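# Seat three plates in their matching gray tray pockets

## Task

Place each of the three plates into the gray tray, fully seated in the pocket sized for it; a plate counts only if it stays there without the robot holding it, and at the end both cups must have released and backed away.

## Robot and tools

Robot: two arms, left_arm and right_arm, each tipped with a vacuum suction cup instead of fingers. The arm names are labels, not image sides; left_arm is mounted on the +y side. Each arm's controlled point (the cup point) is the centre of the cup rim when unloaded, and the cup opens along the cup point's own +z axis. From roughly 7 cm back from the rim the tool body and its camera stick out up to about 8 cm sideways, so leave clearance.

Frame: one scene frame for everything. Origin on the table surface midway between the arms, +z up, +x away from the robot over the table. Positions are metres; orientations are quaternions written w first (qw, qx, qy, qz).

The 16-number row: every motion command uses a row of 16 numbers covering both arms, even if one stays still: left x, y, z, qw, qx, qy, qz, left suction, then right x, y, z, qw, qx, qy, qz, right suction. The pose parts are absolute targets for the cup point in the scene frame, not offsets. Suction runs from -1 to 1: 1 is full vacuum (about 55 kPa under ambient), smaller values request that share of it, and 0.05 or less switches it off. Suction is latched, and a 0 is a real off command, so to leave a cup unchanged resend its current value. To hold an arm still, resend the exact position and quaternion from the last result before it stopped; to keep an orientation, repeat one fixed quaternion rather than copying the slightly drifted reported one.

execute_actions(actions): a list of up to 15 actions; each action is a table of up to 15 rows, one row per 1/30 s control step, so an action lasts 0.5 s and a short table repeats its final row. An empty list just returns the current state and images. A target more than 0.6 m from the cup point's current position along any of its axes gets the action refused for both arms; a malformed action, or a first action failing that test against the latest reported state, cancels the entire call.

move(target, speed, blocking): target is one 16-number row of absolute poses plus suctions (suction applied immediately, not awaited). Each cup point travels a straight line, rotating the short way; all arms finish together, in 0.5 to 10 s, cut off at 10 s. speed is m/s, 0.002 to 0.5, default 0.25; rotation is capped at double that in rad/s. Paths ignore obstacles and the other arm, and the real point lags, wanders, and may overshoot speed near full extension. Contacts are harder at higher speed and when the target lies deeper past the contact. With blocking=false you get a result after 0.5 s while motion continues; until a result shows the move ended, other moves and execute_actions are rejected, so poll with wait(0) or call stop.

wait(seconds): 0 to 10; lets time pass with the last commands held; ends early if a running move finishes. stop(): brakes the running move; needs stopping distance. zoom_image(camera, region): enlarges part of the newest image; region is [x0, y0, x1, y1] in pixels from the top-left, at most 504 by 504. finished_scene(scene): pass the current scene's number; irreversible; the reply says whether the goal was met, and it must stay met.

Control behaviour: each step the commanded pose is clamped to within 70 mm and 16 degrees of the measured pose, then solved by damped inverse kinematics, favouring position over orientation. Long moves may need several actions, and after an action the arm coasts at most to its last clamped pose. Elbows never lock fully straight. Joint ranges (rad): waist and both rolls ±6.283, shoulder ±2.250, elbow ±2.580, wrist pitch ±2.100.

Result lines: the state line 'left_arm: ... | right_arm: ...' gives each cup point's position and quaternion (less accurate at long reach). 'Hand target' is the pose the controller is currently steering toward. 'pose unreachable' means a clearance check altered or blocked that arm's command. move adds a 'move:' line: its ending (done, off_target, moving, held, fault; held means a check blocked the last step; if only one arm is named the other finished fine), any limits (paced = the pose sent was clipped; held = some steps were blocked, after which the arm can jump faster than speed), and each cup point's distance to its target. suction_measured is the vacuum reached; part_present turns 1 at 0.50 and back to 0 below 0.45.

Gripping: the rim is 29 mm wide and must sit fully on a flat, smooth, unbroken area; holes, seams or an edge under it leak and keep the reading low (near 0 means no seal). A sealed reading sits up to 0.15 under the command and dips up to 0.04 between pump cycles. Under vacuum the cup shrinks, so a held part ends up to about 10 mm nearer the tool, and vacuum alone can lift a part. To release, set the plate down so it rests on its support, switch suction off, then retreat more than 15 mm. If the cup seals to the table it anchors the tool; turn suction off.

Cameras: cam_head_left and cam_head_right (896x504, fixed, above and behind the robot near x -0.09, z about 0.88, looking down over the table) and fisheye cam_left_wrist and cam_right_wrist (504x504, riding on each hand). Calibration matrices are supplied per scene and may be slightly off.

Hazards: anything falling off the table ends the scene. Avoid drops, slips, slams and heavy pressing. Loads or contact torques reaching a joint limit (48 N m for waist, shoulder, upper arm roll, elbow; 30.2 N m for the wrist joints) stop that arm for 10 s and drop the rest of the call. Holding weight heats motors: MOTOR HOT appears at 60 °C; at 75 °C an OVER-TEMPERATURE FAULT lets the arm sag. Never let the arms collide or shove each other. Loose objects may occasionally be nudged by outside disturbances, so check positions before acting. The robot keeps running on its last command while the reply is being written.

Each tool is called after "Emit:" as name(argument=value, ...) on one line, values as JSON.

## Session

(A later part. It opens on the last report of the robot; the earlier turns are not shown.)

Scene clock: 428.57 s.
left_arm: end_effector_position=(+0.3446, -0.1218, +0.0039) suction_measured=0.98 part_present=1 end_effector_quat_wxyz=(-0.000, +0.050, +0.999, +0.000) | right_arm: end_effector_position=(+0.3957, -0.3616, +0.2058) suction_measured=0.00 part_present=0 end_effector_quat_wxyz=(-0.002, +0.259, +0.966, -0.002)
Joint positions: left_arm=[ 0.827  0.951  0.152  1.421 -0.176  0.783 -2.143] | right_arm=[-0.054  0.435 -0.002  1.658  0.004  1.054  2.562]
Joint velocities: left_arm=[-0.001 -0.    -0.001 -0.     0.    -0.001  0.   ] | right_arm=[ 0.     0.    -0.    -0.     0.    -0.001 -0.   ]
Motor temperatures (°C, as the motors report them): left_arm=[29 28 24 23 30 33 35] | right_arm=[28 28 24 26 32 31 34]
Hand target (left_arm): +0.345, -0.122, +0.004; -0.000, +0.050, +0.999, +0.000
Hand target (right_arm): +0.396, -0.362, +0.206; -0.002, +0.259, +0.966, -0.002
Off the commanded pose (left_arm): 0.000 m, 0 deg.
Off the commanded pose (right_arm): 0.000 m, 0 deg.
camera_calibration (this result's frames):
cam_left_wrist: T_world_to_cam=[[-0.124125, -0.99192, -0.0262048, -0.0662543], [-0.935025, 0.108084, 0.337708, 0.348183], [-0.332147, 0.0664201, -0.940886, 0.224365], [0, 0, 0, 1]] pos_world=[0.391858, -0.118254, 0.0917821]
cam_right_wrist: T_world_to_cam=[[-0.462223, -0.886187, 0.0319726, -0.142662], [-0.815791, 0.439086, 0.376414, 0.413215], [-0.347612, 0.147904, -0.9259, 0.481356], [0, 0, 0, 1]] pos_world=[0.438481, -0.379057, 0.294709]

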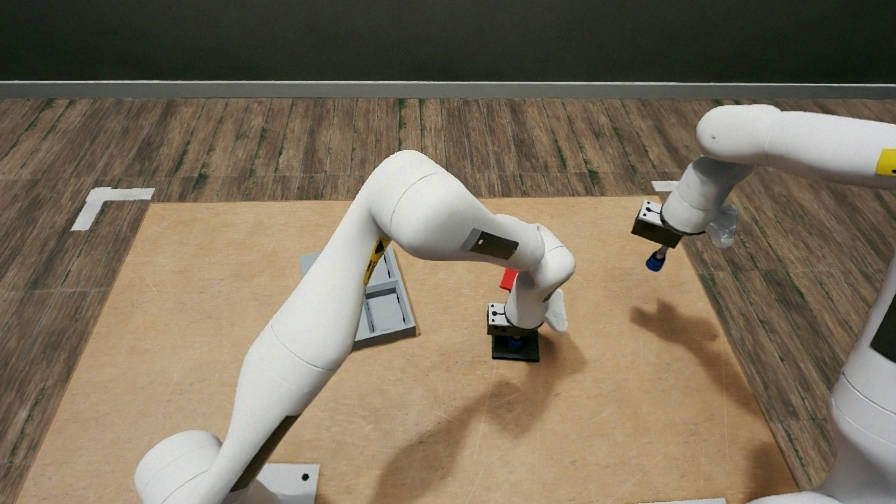

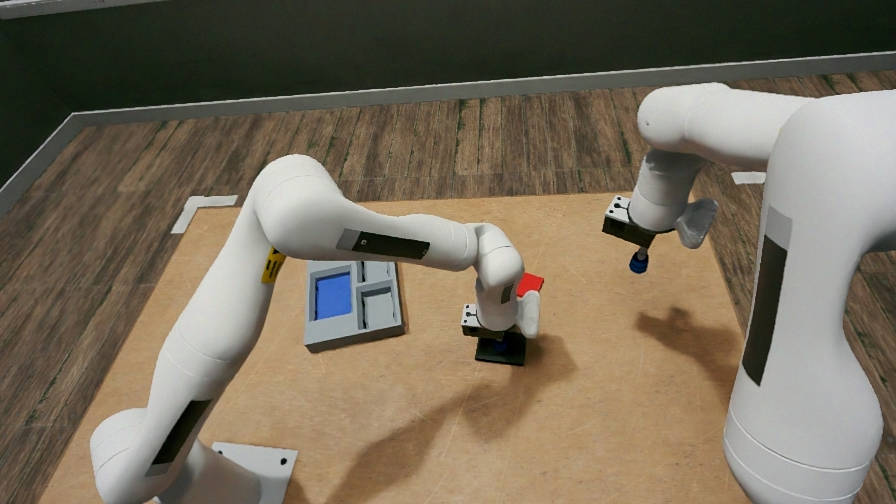

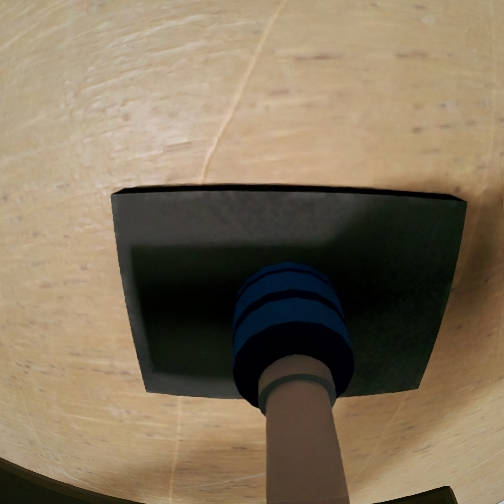

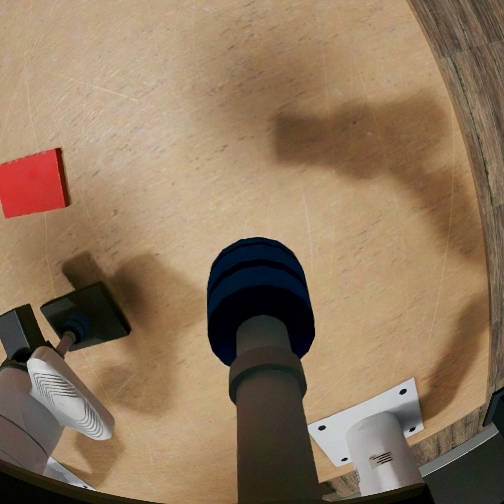

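Emit:
execute_actions(actions=[[[0.3447,-0.1218,0.0044,0,0.0497,0.9988,0,1,0.3957,-0.3616,0.2058,-0.002,0.259,0.966,-0.002,0],[0.3447,-0.1218,0.0056,0,0.0497,0.9988,0,1,0.3957,-0.3616,0.2058,-0.002,0.259,0.966,-0.002,0],[0.3447,-0.1218,0.0074,0,0.0485,0.9988,0,1,0.3957,-0.3616,0.2058,-0.002,0.259,0.966,-0.002,0],[0.3447,-0.1218,0.0098,0,0.0448,0.999,0,1,0.3957,-0.3616,0.2058,-0.002,0.259,0.966,-0.002,0],[0.3447,-0.1218,0.0128,0,0.0386,0.9993,0,1,0.3957,-0.3616,0.2058,-0.002,0.259,0.966,-0.002,0],[0.3449,-0.1212,0.0161,0,0.0293,0.9996,0,1,0.3957,-0.3616,0.2058,-0.002,0.259,0.966,-0.002,0],[0.3454,-0.1195,0.0198,0,0.0166,0.9999,0,1,0.3957,-0.3616,0.2058,-0.002,0.259,0.966,-0.002,0],[0.3463,-0.1167,0.0237,0,0,1,0,1,0.3957,-0.3616,0.2058,-0.002,0.259,0.966,-0.002,0],[0.3475,-0.113,0.0278,0,-0.0197,0.9998,0,1,0.3957,-0.3616,0.2058,-0.002,0.259,0.966,-0.002,0],[0.3491,-0.1083,0.032,0,-0.0429,0.9991,0,1,0.3957,-0.3616,0.2058,-0.002,0.259,0.966,-0.002,0],[0.3509,-0.1028,0.0362,0,-0.0684,0.9977,0,1,0.3957,-0.3616,0.2058,-0.002,0.259,0.966,-0.002,0],[0.3529,-0.0964,0.0403,0,-0.0943,0.9955,0,1,0.3957,-0.3616,0.2058,-0.002,0.259,0.966,-0.002,0],[0.3552,-0.0893,0.0442,0,-0.1212,0.9926,0,1,0.3957,-0.3616,0.2058,-0.002,0.259,0.966,-0.002,0],[0.3577,-0.0816,0.0479,0,-0.1485,0.9889,0,1,0.3957,-0.3616,0.2058,-0.002,0.259,0.966,-0.002,0],[0.3604,-0.0732,0.0513,0,-0.1764,0.9843,0,1,0.3957,-0.3616,0.2058,-0.002,0.259,0.966,-0.002,0]],[[0.3633,-0.0643,0.0542,0,-0.2047,0.9788,0,1,0.3957,-0.3616,0.2058,-0.002,0.259,0.966,-0.002,0],[0.3664,-0.0549,0.0566,0,-0.2329,0.9725,0,1,0.3957,-0.3616,0.2058,-0.002,0.259,0.966,-0.002,0],[0.3695,-0.0451,0.0584,0,-0.2619,0.9651,0,1,0.3957,-0.3616,0.2058,-0.002,0.259,0.966,-0.002,0],[0.3728,-0.0349,0.0596,0,-0.2905,0.9569,0,1,0.3957,-0.3616,0.2058,-0.002,0.259,0.966,-0.002,0],[0.3762,-0.0245,0.06,0,-0.3195,0.9476,0,1,0.3957,-0.3616,0.2058,-0.002,0.259,0.966,-0.002,0],[0.3797,-0.0138,0.06,0,-0.3482,0.9374,0,1,0.3957,-0.3616,0.2058,-0.002,0.259,0.966,-0.002,0],[0.3832,-0.003,0.06,0,-0.3767,0.9263,0,1,0.3957,-0.3616,0.2058,-0.002,0.259,0.966,-0.002,0],[0.3867,0.008,0.06,0,-0.4051,0.9143,0,1,0.3957,-0.3616,0.2058,-0.002,0.259,0.966,-0.002,0],[0.3903,0.0189,0.06,0,-0.4329,0.9015,0,1,0.3957,-0.3616,0.2058,-0.002,0.259,0.966,-0.002,0],[0.3938,0.0299,0.06,0,-0.4605,0.8877,0,1,0.3957,-0.3616,0.2058,-0.002,0.259,0.966,-0.002,0],[0.3973,0.0407,0.06,0,-0.4874,0.8732,0,1,0.3957,-0.3616,0.2058,-0.002,0.259,0.966,-0.002,0],[0.4008,0.0514,0.06,0,-0.5138,0.8579,0,1,0.3957,-0.3616,0.2058,-0.002,0.259,0.966,-0.002,0],[0.4042,0.0618,0.06,0,-0.5397,0.8419,0,1,0.3957,-0.3616,0.2058,-0.002,0.259,0.966,-0.002,0],[0.4075,0.072,0.06,0,-0.5645,0.8254,0,1,0.3957,-0.3616,0.2058,-0.002,0.259,0.966,-0.002,0],[0.4106,0.0818,0.06,0,-0.5889,0.8082,0,1,0.3957,-0.3616,0.2058,-0.002,0.259,0.966,-0.002,0]],[[0.4137,0.0912,0.06,0,-0.6121,0.7908,0,1,0.3957,-0.3616,0.2058,-0.002,0.259,0.966,-0.002,0],[0.4166,0.1001,0.06,0,-0.6346,0.7728,0,1,0.3957,-0.3616,0.2058,-0.002,0.259,0.966,-0.002,0],[0.4193,0.1085,0.06,0,-0.6562,0.7546,0,1,0.3957,-0.3616,0.2058,-0.002,0.259,0.966,-0.002,0],[0.4218,0.1162,0.0597,0,-0.6767,0.7362,0,1,0.3957,-0.3616,0.2058,-0.002,0.259,0.966,-0.002,0],[0.4241,0.1233,0.059,0,-0.6964,0.7176,0,1,0.3957,-0.3616,0.2058,-0.002,0.259,0.966,-0.002,0],[0.4261,0.1297,0.058,0,-0.7148,0.6993,0,1,0.3957,-0.3616,0.2058,-0.002,0.259,0.966,-0.002,0],[0.4279,0.1352,0.0566,0,-0.7324,0.6809,0,1,0.3957,-0.3616,0.2058,-0.002,0.259,0.966,-0.002,0],[0.4295,0.1399,0.0551,0,-0.748,0.6637,0,1,0.3957,-0.3616,0.2058,-0.002,0.259,0.966,-0.002,0],[0.4307,0.1436,0.0535,0,-0.761,0.6488,0,1,0.3957,-0.3616,0.2058,-0.002,0.259,0.966,-0.002,0],[0.4316,0.1464,0.0519,0,-0.7716,0.6361,0,1,0.3957,-0.3616,0.2058,-0.002,0.259,0.966,-0.002,0],[0.4321,0.1481,0.0504,0,-0.7797,0.6262,0,1,0.3957,-0.3616,0.2058,-0.002,0.259,0.966,-0.002,0],[0.4323,0.1487,0.049,0,-0.7854,0.619,0,1,0.3957,-0.3616,0.2058,-0.002,0.259,0.966,-0.002,0],[0.4323,0.1487,0.048,0,-0.7893,0.614,0,1,0.3957,-0.3616,0.2058,-0.002,0.259,0.966,-0.002,0],[0.4323,0.1487,0.0473,0,-0.7915,0.6111,0,1,0.3957,-0.3616,0.2058,-0.002,0.259,0.966,-0.002,0],[0.4323,0.1487,0.047,0,-0.7923,0.6101,0,1,0.3957,-0.3616,0.2058,-0.002,0.259,0.966,-0.002,0]]])

Scene clock: 535.07 s.
left_arm: end_effector_position=(+0.4318, +0.1456, +0.0502) suction_measured=0.98 part_present=1 end_effector_quat_wxyz=(+0.004, +0.766, -0.643, -0.001) | right_arm: end_effector_position=(+0.3957, -0.3616, +0.2058) suction_measured=0.00 part_present=0 end_effector_quat_wxyz=(-0.002, +0.259, +0.966, -0.002)
Joint positions: left_arm=[ 0.556  0.684 -0.259  1.866  0.291  0.632 -1.225] | right_arm=[-0.054  0.435 -0.002  1.658  0.004  1.054  2.562]
Joint velocities: left_arm=[ 0.064  0.073 -0.255  0.082  0.298 -0.127  0.642] | right_arm=[ 0.    -0.    -0.    -0.     0.    -0.001  0.001]
Motor temperatures (°C, as the motors report them): left_arm=[29 29 24 24 30 33 35] | right_arm=[28 28 24 26 32 31 34]
Hand target (left_arm): +0.433, +0.149, +0.047; +0.002, +0.791, -0.611, +0.001
Hand target (right_arm): +0.396, -0.362, +0.206; -0.002, +0.259, +0.966, -0.002
Off the commanded pose (left_arm): 0.004 m, 5 deg.
Off the commanded pose (right_arm): 0.000 m, 0 deg.
camera_calibration (this result's frames):
cam_left_wrist: T_world_to_cam=[[0.988579, 0.147022, -0.0331096, -0.434909], [0.149436, -0.927863, 0.341671, 0.0675763], [0.0195121, -0.342717, -0.939236, 0.186789], [0, 0, 0, 1]] pos_world=[0.416198, 0.190659, 0.137951]
cam_right_wrist: T_world_to_cam=[[-0.462223, -0.886187, 0.0319725, -0.142662], [-0.815791, 0.439086, 0.376414, 0.413215], [-0.347612, 0.147905, -0.9259, 0.481356], [0, 0, 0, 1]] pos_world=[0.438481, -0.379057, 0.294709]

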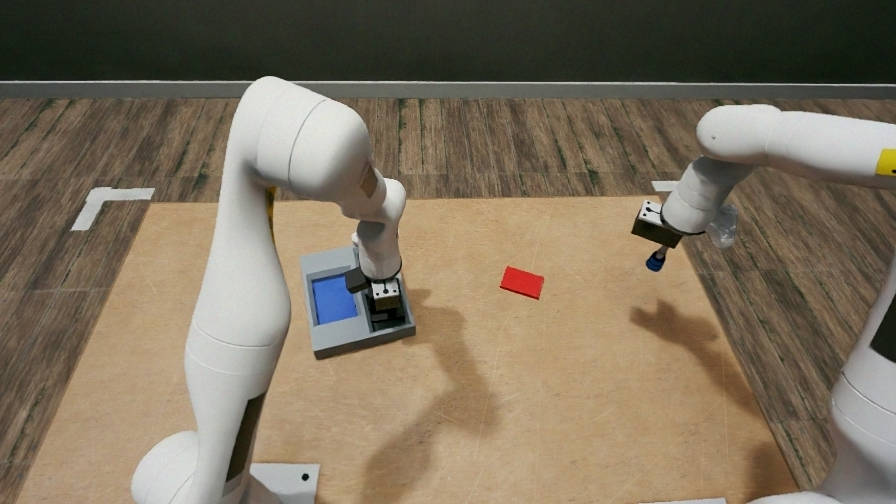

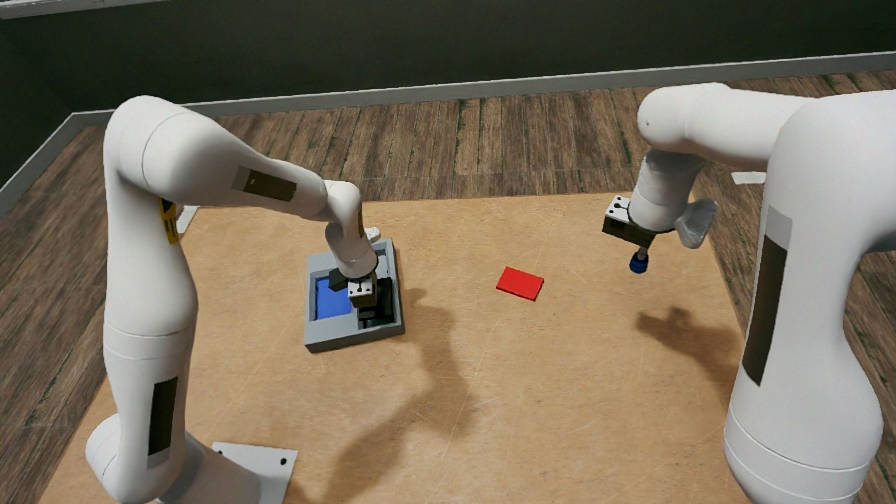

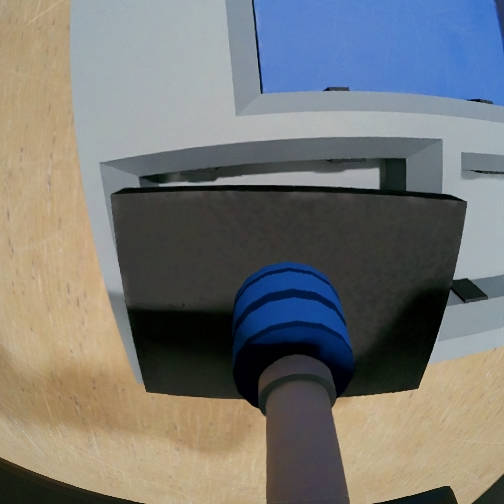

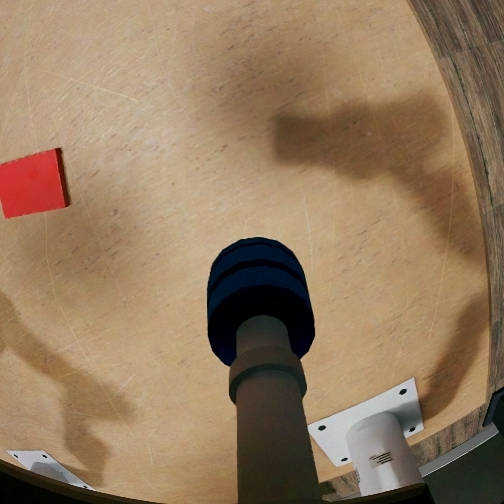

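Emit:
wait(seconds=0)

Emit:
zoom_image(camera="cam_left_wrist", region=[80, 130, 180, 230])

Emit:
zoom_image(camera="cam_left_wrist", region=[400, 130, 500, 230])

Scene clock: 547.90 s.
left_arm: end_effector_position=(+0.4331, +0.1489, +0.0471) suction_measured=0.99 part_present=1 end_effector_quat_wxyz=(+0.002, +0.791, -0.611, +0.001) | right_arm: end_effector_position=(+0.3957, -0.3616, +0.2058) suction_measured=0.00 part_present=0 end_effector_quat_wxyz=(-0.002, +0.259, +0.966, -0.002)
Joint positions: left_arm=[ 0.565  0.691 -0.28   1.872  0.314  0.621 -1.17 ] | right_arm=[-0.054  0.435 -0.002  1.658  0.004  1.054  2.562]
Joint velocities: left_arm=[ 0.001 -0.001  0.001  0.     0.    -0.     0.001] | right_arm=[ 0.    -0.     0.     0.    -0.    -0.     0.001]
Motor temperatures (°C, as the motors report them): left_arm=[29 29 24 24 30 33 35] | right_arm=[28 28 24 26 32 31 34]
Hand target (left_arm): +0.433, +0.149, +0.047; +0.002, +0.791, -0.611, +0.001
Hand target (right_arm): +0.396, -0.362, +0.206; -0.002, +0.259, +0.966, -0.002
Off the commanded pose (left_arm): 0.001 m, 0 deg.
Off the commanded pose (right_arm): 0.000 m, 0 deg.
camera_calibration (this result's frames):
cam_left_wrist: T_world_to_cam=[[0.973436, 0.227273, -0.0277365, -0.442486], [0.222967, -0.913442, 0.340455, 0.0375283], [0.0520406, -0.337596, -0.939852, 0.170149], [0, 0, 0, 1]] pos_world=[0.413509, 0.192287, 0.134865]
cam_right_wrist: T_world_to_cam=[[-0.462223, -0.886187, 0.0319725, -0.142662], [-0.815791, 0.439086, 0.376414, 0.413215], [-0.347612, 0.147905, -0.9259, 0.481356], [0, 0, 0, 1]] pos_world=[0.438481, -0.379057, 0.294709]

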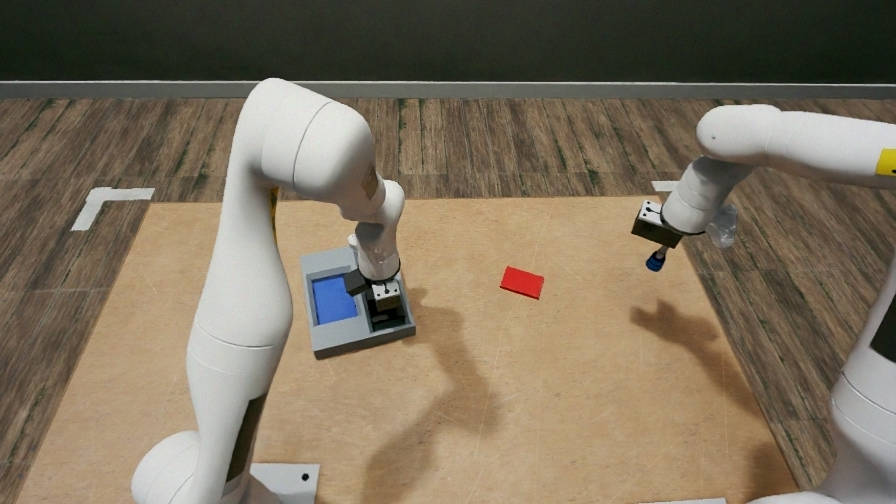

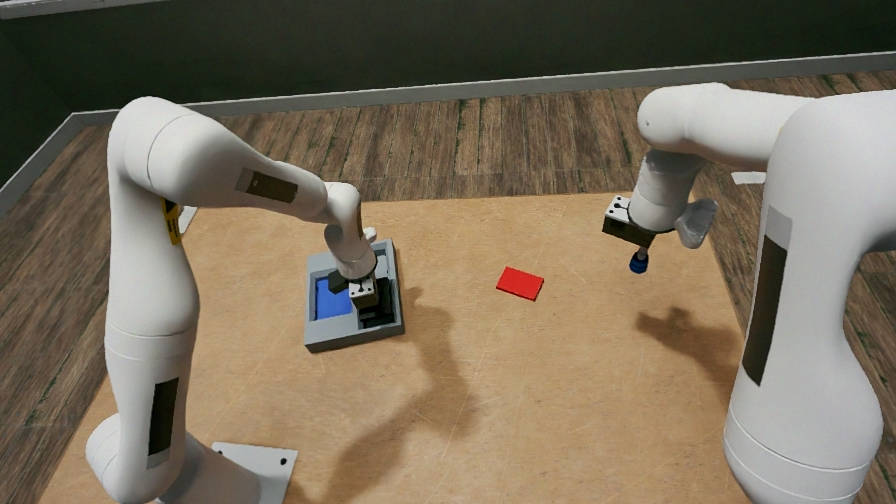

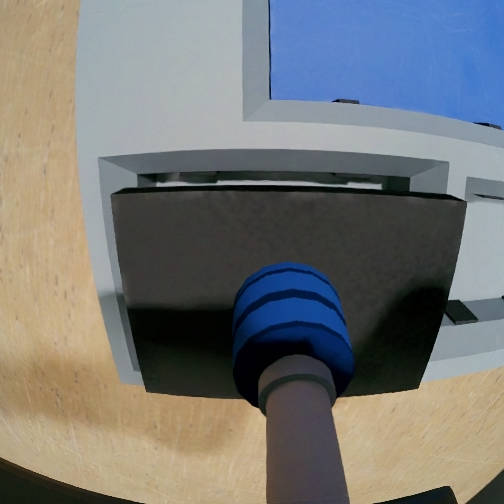

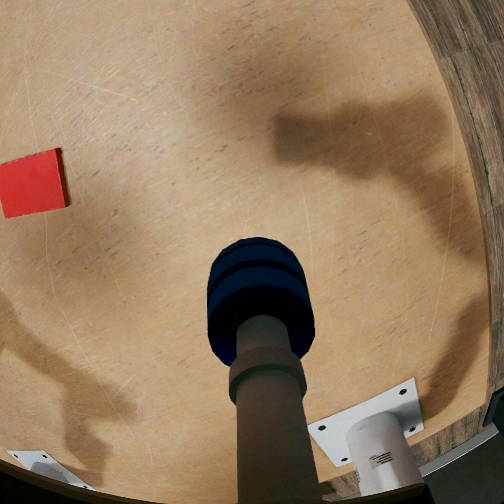

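Region (80, 130, 180, 230) of cam_left_wrist's 504x504 image, scaled by 5.040, with more detail than that image has.

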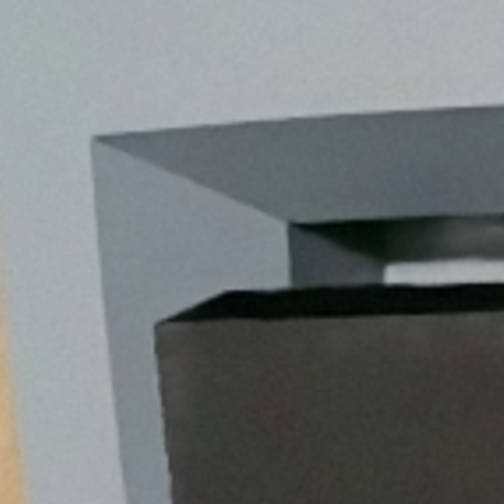

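Region (400, 130, 500, 230) of cam_left_wrist's 504x504 image, scaled by 5.040, with more detail than that image has.

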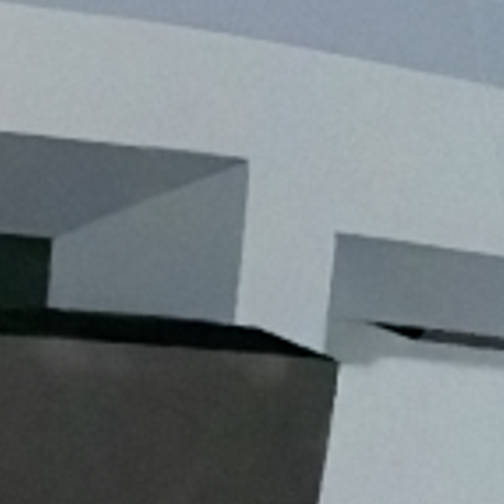

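Emit:
execute_actions(actions=[[[0.4326,0.149,0.0468,0,-0.7923,0.6101,0,1,0.3957,-0.3616,0.2058,-0.002,0.259,0.966,-0.002,0],[0.4319,0.149,0.0463,0,-0.7923,0.6101,0,1,0.3957,-0.3616,0.2058,-0.002,0.259,0.966,-0.002,0],[0.4311,0.149,0.0454,0,-0.7923,0.6101,0,1,0.3957,-0.3616,0.2058,-0.002,0.259,0.966,-0.002,0],[0.4303,0.149,0.0442,0,-0.7923,0.6101,0,1,0.3957,-0.3616,0.2058,-0.002,0.259,0.966,-0.002,0],[0.4295,0.149,0.0427,0,-0.7923,0.6101,0,1,0.3957,-0.3616,0.2058,-0.002,0.259,0.966,-0.002,0],[0.429,0.149,0.0409,0,-0.7923,0.6101,0,1,0.3957,-0.3616,0.2058,-0.002,0.259,0.966,-0.002,0],[0.4287,0.149,0.039,0,-0.7923,0.6101,0,1,0.3957,-0.3616,0.2058,-0.002,0.259,0.966,-0.002,0],[0.4287,0.149,0.0369,0,-0.7923,0.6101,0,1,0.3957,-0.3616,0.2058,-0.002,0.259,0.966,-0.002,0],[0.4287,0.149,0.0346,0,-0.7923,0.6101,0,1,0.3957,-0.3616,0.2058,-0.002,0.259,0.966,-0.002,0],[0.4287,0.149,0.0321,0,-0.7923,0.6101,0,1,0.3957,-0.3616,0.2058,-0.002,0.259,0.966,-0.002,0],[0.4287,0.149,0.0296,0,-0.7923,0.6101,0,1,0.3957,-0.3616,0.2058,-0.002,0.259,0.966,-0.002,0],[0.4287,0.149,0.027,0,-0.7923,0.6101,0,1,0.3957,-0.3616,0.2058,-0.002,0.259,0.966,-0.002,0],[0.4287,0.149,0.0243,0,-0.7923,0.6101,0,1,0.3957,-0.3616,0.2058,-0.002,0.259,0.966,-0.002,0],[0.4287,0.149,0.0217,0,-0.7923,0.6101,0,1,0.3957,-0.3616,0.2058,-0.002,0.259,0.966,-0.002,0],[0.4287,0.149,0.019,0,-0.7923,0.6101,0,1,0.3957,-0.3616,0.2058,-0.002,0.259,0.966,-0.002,0]],[[0.4287,0.149,0.0164,0,-0.7923,0.6101,0,1,0.3957,-0.3616,0.2058,-0.002,0.259,0.966,-0.002,0],[0.4287,0.149,0.0139,0,-0.7923,0.6101,0,1,0.3957,-0.3616,0.2058,-0.002,0.259,0.966,-0.002,0],[0.4287,0.149,0.0114,0,-0.7923,0.6101,0,1,0.3957,-0.3616,0.2058,-0.002,0.259,0.966,-0.002,0],[0.4287,0.149,0.0091,0,-0.7923,0.6101,0,1,0.3957,-0.3616,0.2058,-0.002,0.259,0.966,-0.002,0],[0.4287,0.149,0.007,0,-0.7923,0.6101,0,1,0.3957,-0.3616,0.2058,-0.002,0.259,0.966,-0.002,0],[0.4287,0.149,0.0051,0,-0.7923,0.6101,0,1,0.3957,-0.3616,0.2058,-0.002,0.259,0.966,-0.002,0],[0.4287,0.149,0.0033,0,-0.7923,0.6101,0,1,0.3957,-0.3616,0.2058,-0.002,0.259,0.966,-0.002,0],[0.4287,0.149,0.0018,0,-0.7923,0.6101,0,1,0.3957,-0.3616,0.2058,-0.002,0.259,0.966,-0.002,0],[0.4287,0.149,0.0006,0,-0.7923,0.6101,0,1,0.3957,-0.3616,0.2058,-0.002,0.259,0.966,-0.002,0],[0.4287,0.149,-0.0003,0,-0.7923,0.6101,0,1,0.3957,-0.3616,0.2058,-0.002,0.259,0.966,-0.002,0],[0.4287,0.149,-0.0008,0,-0.7923,0.6101,0,1,0.3957,-0.3616,0.2058,-0.002,0.259,0.966,-0.002,0],[0.4287,0.149,-0.001,0,-0.7923,0.6101,0,1,0.3957,-0.3616,0.2058,-0.002,0.259,0.966,-0.002,0],[0.4287,0.149,-0.0012,0,-0.7923,0.6101,0,1,0.3957,-0.3616,0.2058,-0.002,0.259,0.966,-0.002,0],[0.4287,0.149,-0.0014,0,-0.7923,0.6101,0,1,0.3957,-0.3616,0.2058,-0.002,0.259,0.966,-0.002,0],[0.4287,0.149,-0.0015,0,-0.7923,0.6101,0,0,0.3957,-0.3616,0.2058,-0.002,0.259,0.966,-0.002,0]]])

Scene clock: 618.00 s.
left_arm: end_effector_position=(+0.4292, +0.1487, +0.0019) suction_measured=0.00 part_present=0 end_effector_quat_wxyz=(+0.000, +0.792, -0.610, +0.002) | right_arm: end_effector_position=(+0.3957, -0.3616, +0.2058) suction_measured=0.00 part_present=0 end_effector_quat_wxyz=(-0.002, +0.259, +0.966, -0.002)
Joint positions: left_arm=[ 0.542  0.78  -0.238  1.902  0.357  0.497 -1.199] | right_arm=[-0.054  0.435 -0.002  1.658  0.004  1.054  2.562]
Joint velocities: left_arm=[-0.009 -0.034  0.005  0.01   0.005  0.003 -0.008] | right_arm=[-0.    -0.    -0.     0.001 -0.     0.     0.   ]
Motor temperatures (°C, as the motors report them): left_arm=[29 29 24 24 30 33 35] | right_arm=[28 28 24 26 32 31 34]
Hand target (left_arm): +0.429, +0.149, -0.001; +0.000, +0.792, -0.610, -0.000
Hand target (right_arm): +0.396, -0.362, +0.206; -0.002, +0.259, +0.966, -0.002
Off the commanded pose (left_arm): 0.003 m, 0 deg.
Off the commanded pose (right_arm): 0.000 m, 0 deg.
camera_calibration (this result's frames):
cam_left_wrist: T_world_to_cam=[[0.972667, 0.230913, -0.024438, -0.440111], [0.225317, -0.913145, 0.339703, 0.0525259], [0.0561263, -0.335924, -0.940215, 0.125766], [0, 0, 0, 1]] pos_world=[0.409188, 0.191839, 0.0896481]
cam_right_wrist: T_world_to_cam=[[-0.462223, -0.886187, 0.0319725, -0.142662], [-0.815791, 0.439086, 0.376414, 0.413215], [-0.347612, 0.147904, -0.9259, 0.481356], [0, 0, 0, 1]] pos_world=[0.438481, -0.379057, 0.294709]

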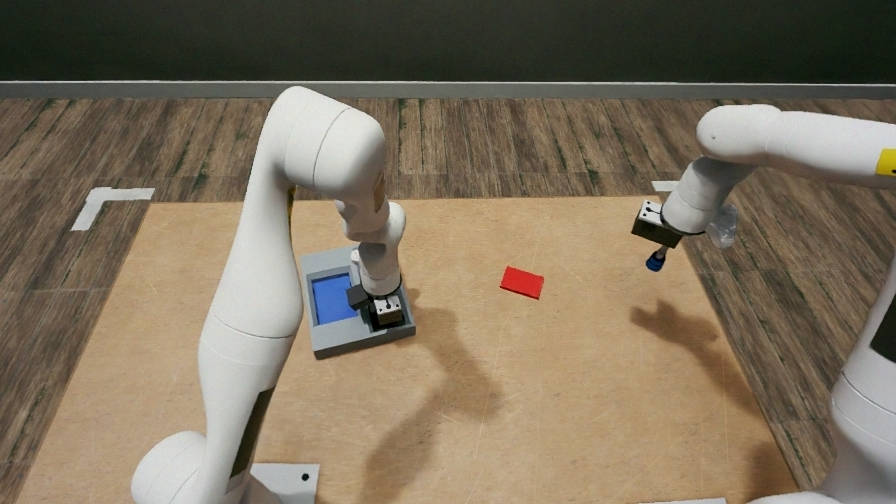

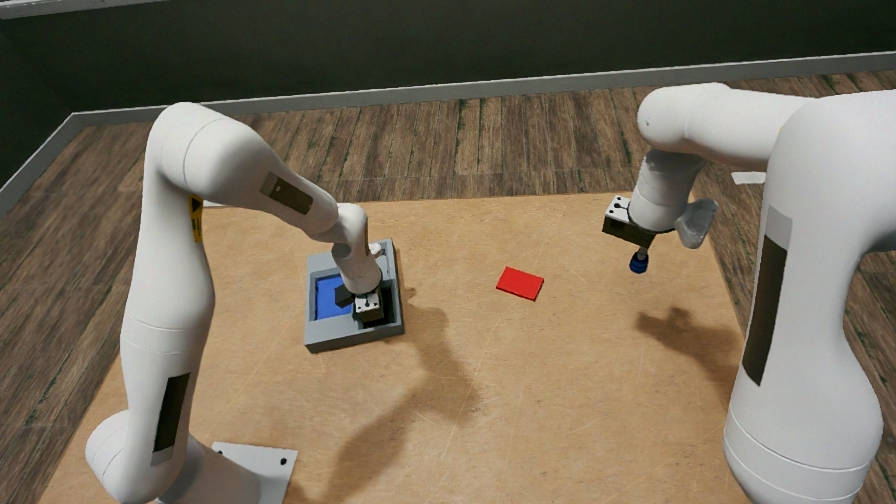

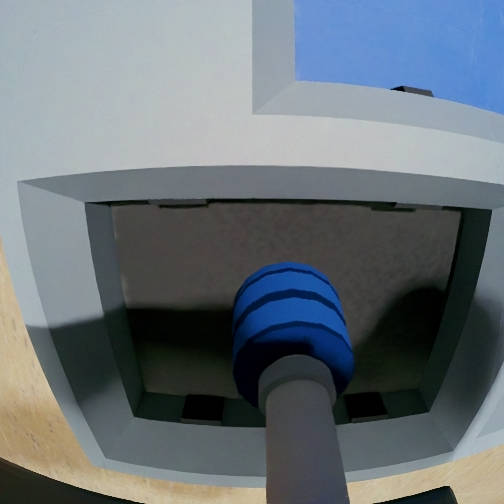

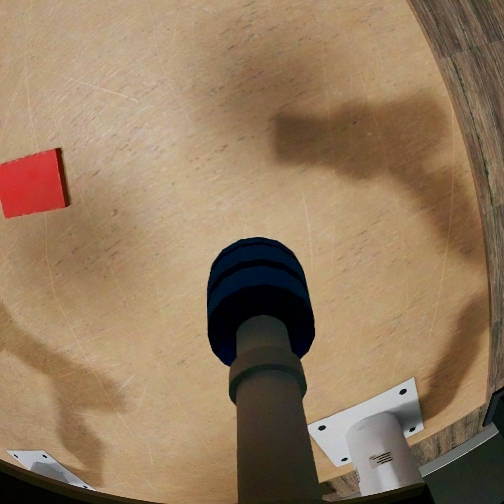

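Emit:
execute_actions(actions=[[[0.4287,0.149,0.0028,0,-0.7923,0.6101,0,0,0.3957,-0.3616,0.2058,-0.002,0.259,0.966,-0.002,0],[0.4287,0.149,0.0052,0,-0.7923,0.6101,0,0,0.3957,-0.3616,0.2058,-0.002,0.259,0.966,-0.002,0],[0.4287,0.149,0.0088,0,-0.7923,0.6101,0,0,0.3957,-0.3616,0.2058,-0.002,0.259,0.966,-0.002,0],[0.4287,0.149,0.0135,0,-0.7923,0.6101,0,0,0.3957,-0.3616,0.2058,-0.002,0.259,0.966,-0.002,0],[0.4287,0.149,0.0189,0,-0.7923,0.6101,0,0,0.3957,-0.3616,0.2058,-0.002,0.259,0.966,-0.002,0],[0.4287,0.149,0.0248,0,-0.7923,0.6101,0,0,0.3957,-0.3616,0.2058,-0.002,0.259,0.966,-0.002,0],[0.4287,0.149,0.031,0,-0.7923,0.6101,0,0,0.3957,-0.3616,0.2058,-0.002,0.259,0.966,-0.002,0],[0.4288,0.1484,0.0372,0,-0.792,0.6106,0,0,0.3957,-0.3616,0.2058,-0.002,0.259,0.966,-0.002,0],[0.4292,0.1468,0.0431,0,-0.7909,0.6119,0,0,0.3957,-0.3616,0.2058,-0.002,0.259,0.966,-0.002,0],[0.4298,0.1442,0.0485,0,-0.7893,0.614,0,0,0.3957,-0.3616,0.2058,-0.002,0.259,0.966,-0.002,0],[0.4307,0.1406,0.0532,0,-0.787,0.6169,0,0,0.3957,-0.3616,0.2058,-0.002,0.259,0.966,-0.002,0],[0.4317,0.1362,0.0568,0,-0.7842,0.6205,0,0,0.3957,-0.3616,0.2058,-0.002,0.259,0.966,-0.002,0],[0.433,0.1308,0.0592,0,-0.7809,0.6247,0,0,0.3957,-0.3616,0.2058,-0.002,0.259,0.966,-0.002,0],[0.4344,0.1247,0.06,0,-0.7769,0.6296,0,0,0.3957,-0.3616,0.2058,-0.002,0.259,0.966,-0.002,0],[0.436,0.1179,0.06,0,-0.7725,0.635,0,0,0.3957,-0.3616,0.2058,-0.002,0.259,0.966,-0.002,0]],[[0.4377,0.1104,0.06,0,-0.7676,0.6409,0,0,0.3957,-0.3616,0.2058,-0.002,0.259,0.966,-0.002,0],[0.4397,0.1022,0.06,0,-0.7622,0.6473,0,0,0.3957,-0.3616,0.2058,-0.002,0.259,0.966,-0.002,0],[0.4417,0.0935,0.06,0,-0.7564,0.6541,0,0,0.3957,-0.3616,0.2058,-0.002,0.259,0.966,-0.002,0],[0.4439,0.0842,0.06,0,-0.7501,0.6613,0,0,0.3957,-0.3616,0.2058,-0.002,0.259,0.966,-0.002,0],[0.4461,0.0745,0.06,0,-0.7435,0.6687,0,0,0.3957,-0.3616,0.2058,-0.002,0.259,0.966,-0.002,0],[0.4485,0.0644,0.06,0,-0.7366,0.6764,0,0,0.3957,-0.3616,0.2058,-0.002,0.259,0.966,-0.002,0],[0.451,0.054,0.06,0,-0.7293,0.6842,0,0,0.3957,-0.3616,0.2058,-0.002,0.259,0.966,-0.002,0],[0.4535,0.0432,0.06,0,-0.7218,0.6921,0,0,0.3957,-0.3616,0.2058,-0.002,0.259,0.966,-0.002,0],[0.4561,0.0322,0.06,0,-0.7139,0.7003,0,0,0.3957,-0.3616,0.2058,-0.002,0.259,0.966,-0.002,0],[0.4587,0.021,0.06,0,-0.7057,0.7085,0,0,0.3957,-0.3616,0.2058,-0.002,0.259,0.966,-0.002,0],[0.4613,0.0097,0.06,0,-0.6975,0.7165,0,0,0.3957,-0.3616,0.2058,-0.002,0.259,0.966,-0.002,0],[0.464,-0.0018,0.06,0,-0.6891,0.7247,0,0,0.3957,-0.3616,0.2058,-0.002,0.259,0.966,-0.002,0],[0.4667,-0.0132,0.06,0,-0.6806,0.7327,0,0,0.3957,-0.3616,0.2058,-0.002,0.259,0.966,-0.002,0],[0.4694,-0.0247,0.06,0,-0.672,0.7406,0,0,0.3957,-0.3616,0.2058,-0.002,0.259,0.966,-0.002,0],[0.472,-0.036,0.06,0,-0.6634,0.7483,0,0,0.3957,-0.3616,0.2058,-0.002,0.259,0.966,-0.002,0]],[[0.4746,-0.0472,0.06,0,-0.6547,0.7559,0,0,0.3957,-0.3616,0.2058,-0.002,0.259,0.966,-0.002,0],[0.4772,-0.0582,0.06,0,-0.6461,0.7632,0,0,0.3957,-0.3616,0.2058,-0.002,0.259,0.966,-0.002,0],[0.4797,-0.069,0.0598,0,-0.6377,0.7703,0,0,0.3957,-0.3616,0.2058,-0.002,0.259,0.966,-0.002,0],[0.4822,-0.0794,0.0592,0,-0.6295,0.777,0,0,0.3957,-0.3616,0.2058,-0.002,0.259,0.966,-0.002,0],[0.4846,-0.0896,0.0582,0,-0.6213,0.7836,0,0,0.3957,-0.3616,0.2058,-0.002,0.259,0.966,-0.002,0],[0.4868,-0.0993,0.0569,0,-0.6136,0.7896,0,0,0.3957,-0.3616,0.2058,-0.002,0.259,0.966,-0.002,0],[0.489,-0.1085,0.0553,0,-0.606,0.7955,0,0,0.3957,-0.3616,0.2058,-0.002,0.259,0.966,-0.002,0],[0.491,-0.1172,0.0534,0,-0.5989,0.8008,0,0,0.3957,-0.3616,0.2058,-0.002,0.259,0.966,-0.002,0],[0.493,-0.1254,0.0512,0,-0.5922,0.8058,0,0,0.3957,-0.3616,0.2058,-0.002,0.259,0.966,-0.002,0],[0.4947,-0.1329,0.0489,0,-0.5859,0.8104,0,0,0.3957,-0.3616,0.2058,-0.002,0.259,0.966,-0.002,0],[0.4963,-0.1397,0.0464,0,-0.5803,0.8144,0,0,0.3957,-0.3616,0.2058,-0.002,0.259,0.966,-0.002,0],[0.4977,-0.1458,0.0437,0,-0.5751,0.8181,0,0,0.3957,-0.3616,0.2058,-0.002,0.259,0.966,-0.002,0],[0.499,-0.1512,0.0409,0,-0.5707,0.8211,0,0,0.3957,-0.3616,0.2058,-0.002,0.259,0.966,-0.002,0],[0.5,-0.1556,0.038,0,-0.567,0.8237,0,0,0.3957,-0.3616,0.2058,-0.002,0.259,0.966,-0.002,0],[0.5009,-0.1592,0.035,0,-0.564,0.8258,0,0,0.3957,-0.3616,0.2058,-0.002,0.259,0.966,-0.002,0]],[[0.5015,-0.1618,0.032,0,-0.5618,0.8273,0,1,0.3957,-0.3616,0.2058,-0.002,0.259,0.966,-0.002,0],[0.5019,-0.1634,0.029,0,-0.5603,0.8283,0,1,0.3957,-0.3616,0.2058,-0.002,0.259,0.966,-0.002,0],[0.502,-0.164,0.026,0,-0.5599,0.8286,0,1,0.3957,-0.3616,0.2058,-0.002,0.259,0.966,-0.002,0],[0.502,-0.164,0.0231,0,-0.5599,0.8286,0,1,0.3957,-0.3616,0.2058,-0.002,0.259,0.966,-0.002,0],[0.502,-0.164,0.0203,0,-0.5599,0.8286,0,1,0.3957,-0.3616,0.2058,-0.002,0.259,0.966,-0.002,0],[0.502,-0.164,0.0177,0,-0.5599,0.8286,0,1,0.3957,-0.3616,0.2058,-0.002,0.259,0.966,-0.002,0],[0.502,-0.164,0.0153,0,-0.5599,0.8286,0,1,0.3957,-0.3616,0.2058,-0.002,0.259,0.966,-0.002,0],[0.502,-0.164,0.0131,0,-0.5599,0.8286,0,1,0.3957,-0.3616,0.2058,-0.002,0.259,0.966,-0.002,0],[0.502,-0.164,0.0111,0,-0.5599,0.8286,0,1,0.3957,-0.3616,0.2058,-0.002,0.259,0.966,-0.002,0],[0.502,-0.164,0.0093,0,-0.5599,0.8286,0,1,0.3957,-0.3616,0.2058,-0.002,0.259,0.966,-0.002,0],[0.502,-0.164,0.0078,0,-0.5599,0.8286,0,1,0.3957,-0.3616,0.2058,-0.002,0.259,0.966,-0.002,0],[0.502,-0.164,0.0066,0,-0.5599,0.8286,0,1,0.3957,-0.3616,0.2058,-0.002,0.259,0.966,-0.002,0],[0.502,-0.164,0.0057,0,-0.5599,0.8286,0,1,0.3957,-0.3616,0.2058,-0.002,0.259,0.966,-0.002,0],[0.502,-0.164,0.0052,0,-0.5599,0.8286,0,1,0.3957,-0.3616,0.2058,-0.002,0.259,0.966,-0.002,0],[0.502,-0.164,0.005,0,-0.5599,0.8286,0,1,0.3957,-0.3616,0.2058,-0.002,0.259,0.966,-0.002,0]]])

Scene clock: 733.63 s.
left_arm: end_effector_position=(+0.5013, -0.1634, +0.0092) suction_measured=0.05 part_present=0 end_effector_quat_wxyz=(+0.000, -0.560, +0.828, -0.003) | right_arm: end_effector_position=(+0.3957, -0.3616, +0.2058) suction_measured=0.00 part_present=0 end_effector_quat_wxyz=(-0.002, +0.259, +0.966, -0.002)
Joint positions: left_arm=[ 0.798  1.223 -0.134  0.722  0.137  1.197 -1.193] | right_arm=[-0.054  0.435 -0.002  1.658  0.004  1.054  2.562]
Joint velocities: left_arm=[-0.009  0.141  0.005 -0.187 -0.007  0.1    0.013] | right_arm=[-0.    -0.     0.     0.    -0.    -0.001 -0.   ]
Motor temperatures (°C, as the motors report them): left_arm=[29 28 24 24 30 33 35] | right_arm=[28 28 24 26 32 31 34]
Hand target (left_arm): +0.502, -0.164, +0.005; -0.000, -0.560, +0.828, -0.000
Hand target (right_arm): +0.396, -0.362, +0.206; -0.002, +0.259, +0.966, -0.002
Off the commanded pose (left_arm): 0.004 m, 0 deg.
Off the commanded pose (right_arm): 0.000 m, 0 deg.
camera_calibration (this result's frames):
cam_left_wrist: T_world_to_cam=[[0.918059, -0.395853, -0.0216422, -0.513052], [-0.365583, -0.866448, 0.340025, 0.0527081], [-0.153352, -0.304251, -0.940167, 0.133955], [0, 0, 0, 1]] pos_world=[0.510823, -0.116668, 0.0969145]
cam_right_wrist: T_world_to_cam=[[-0.462223, -0.886187, 0.0319723, -0.142662], [-0.815791, 0.439086, 0.376414, 0.413215], [-0.347612, 0.147905, -0.9259, 0.481356], [0, 0, 0, 1]] pos_world=[0.438481, -0.379057, 0.294709]

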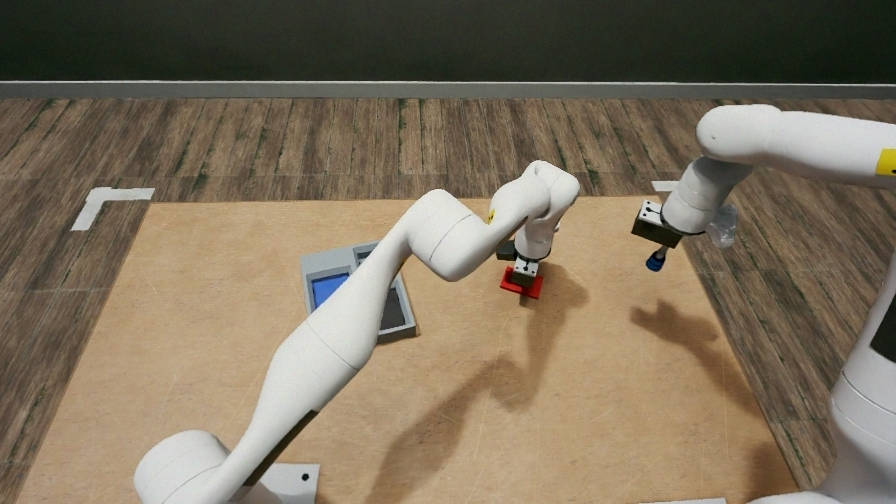

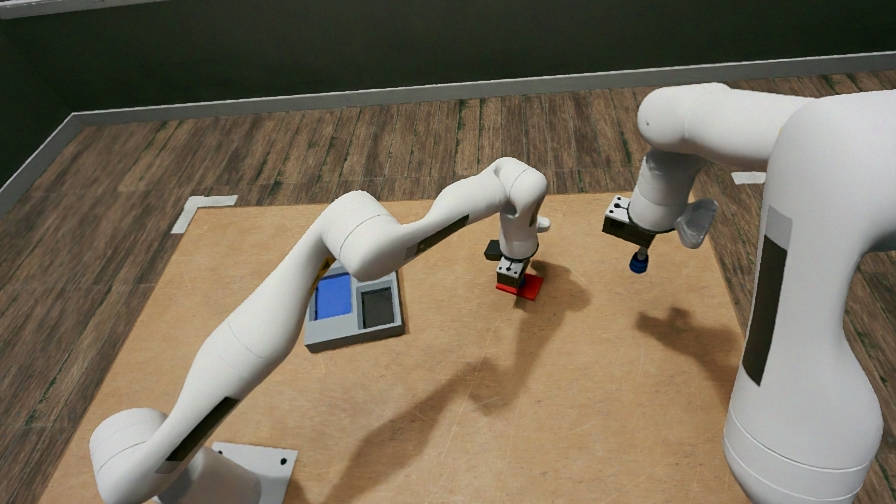

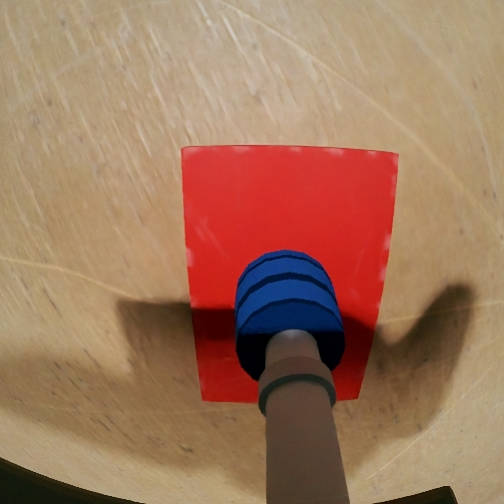

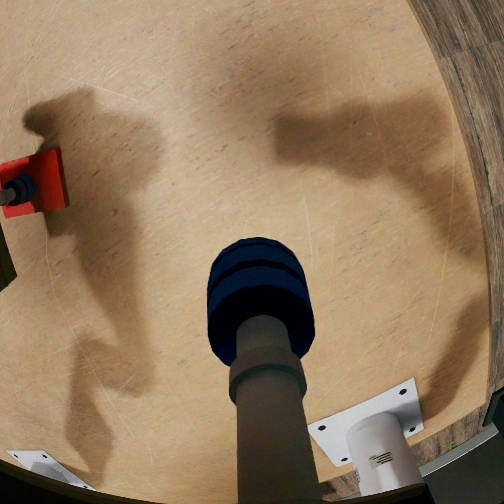

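Emit:
wait(seconds=0)

Scene clock: 737.37 s.
left_arm: end_effector_position=(+0.5017, -0.1637, +0.0049) suction_measured=0.96 part_present=1 end_effector_quat_wxyz=(-0.000, -0.560, +0.828, -0.000) | right_arm: end_effector_position=(+0.3957, -0.3616, +0.2058) suction_measured=0.00 part_present=0 end_effector_quat_wxyz=(-0.002, +0.259, +0.966, -0.002)
Joint positions: left_arm=[ 0.797  1.236 -0.134  0.708  0.136  1.204 -1.192] | right_arm=[-0.054  0.435 -0.002  1.658  0.004  1.054  2.562]
Joint velocities: left_arm=[ 0.     0.     0.     0.    -0.001 -0.001  0.001] | right_arm=[ 0.     0.     0.001 -0.    -0.     0.     0.   ]
Motor temperatures (°C, as the motors report them): left_arm=[29 28 24 24 30 33 35] | right_arm=[28 28 24 26 32 31 34]
Hand target (left_arm): +0.502, -0.164, +0.005; -0.000, -0.560, +0.828, -0.000
Hand target (right_arm): +0.396, -0.362, +0.206; -0.002, +0.259, +0.966, -0.002
Off the commanded pose (left_arm): 0.000 m, 0 deg.
Off the commanded pose (right_arm): 0.000 m, 0 deg.
camera_calibration (this result's frames):
cam_left_wrist: T_world_to_cam=[[0.917916, -0.395921, -0.0259935, -0.513555], [-0.364669, -0.867648, 0.33794, 0.0533893], [-0.156351, -0.300722, -0.940809, 0.131992], [0, 0, 0, 1]] pos_world=[0.511507, -0.117311, 0.0927875]
cam_right_wrist: T_world_to_cam=[[-0.462223, -0.886187, 0.0319724, -0.142662], [-0.815791, 0.439086, 0.376414, 0.413215], [-0.347612, 0.147905, -0.9259, 0.481356], [0, 0, 0, 1]] pos_world=[0.438481, -0.379057, 0.294709]

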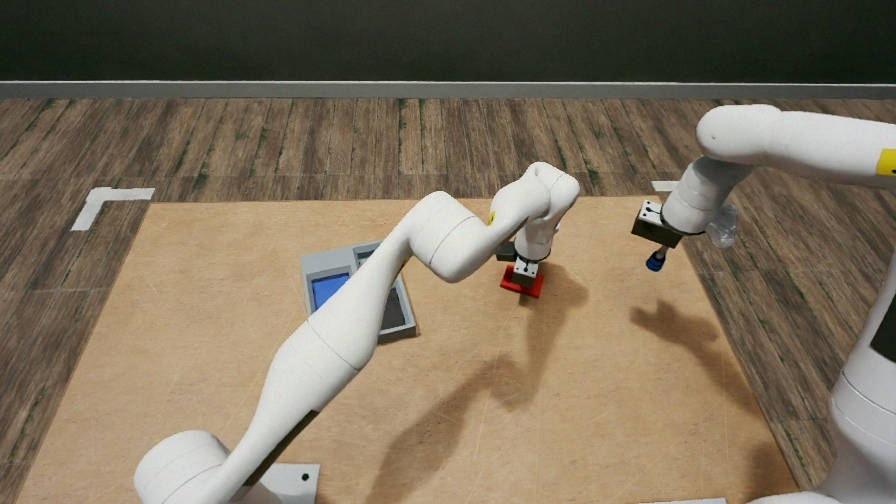

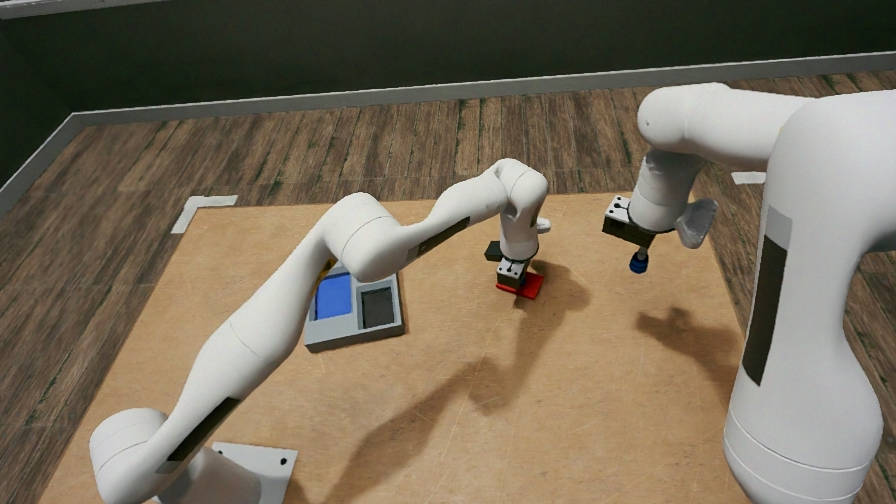

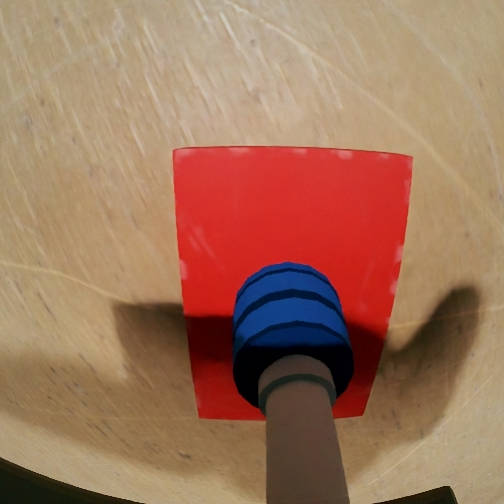

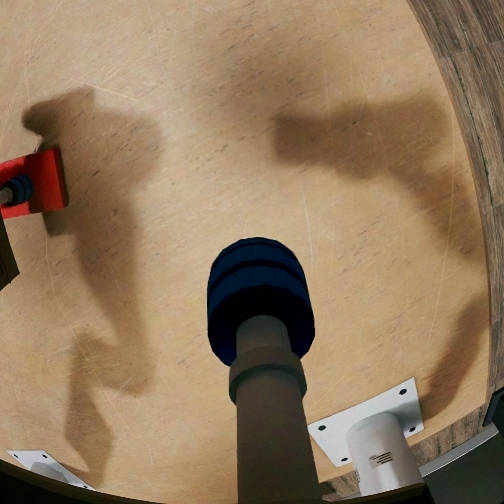

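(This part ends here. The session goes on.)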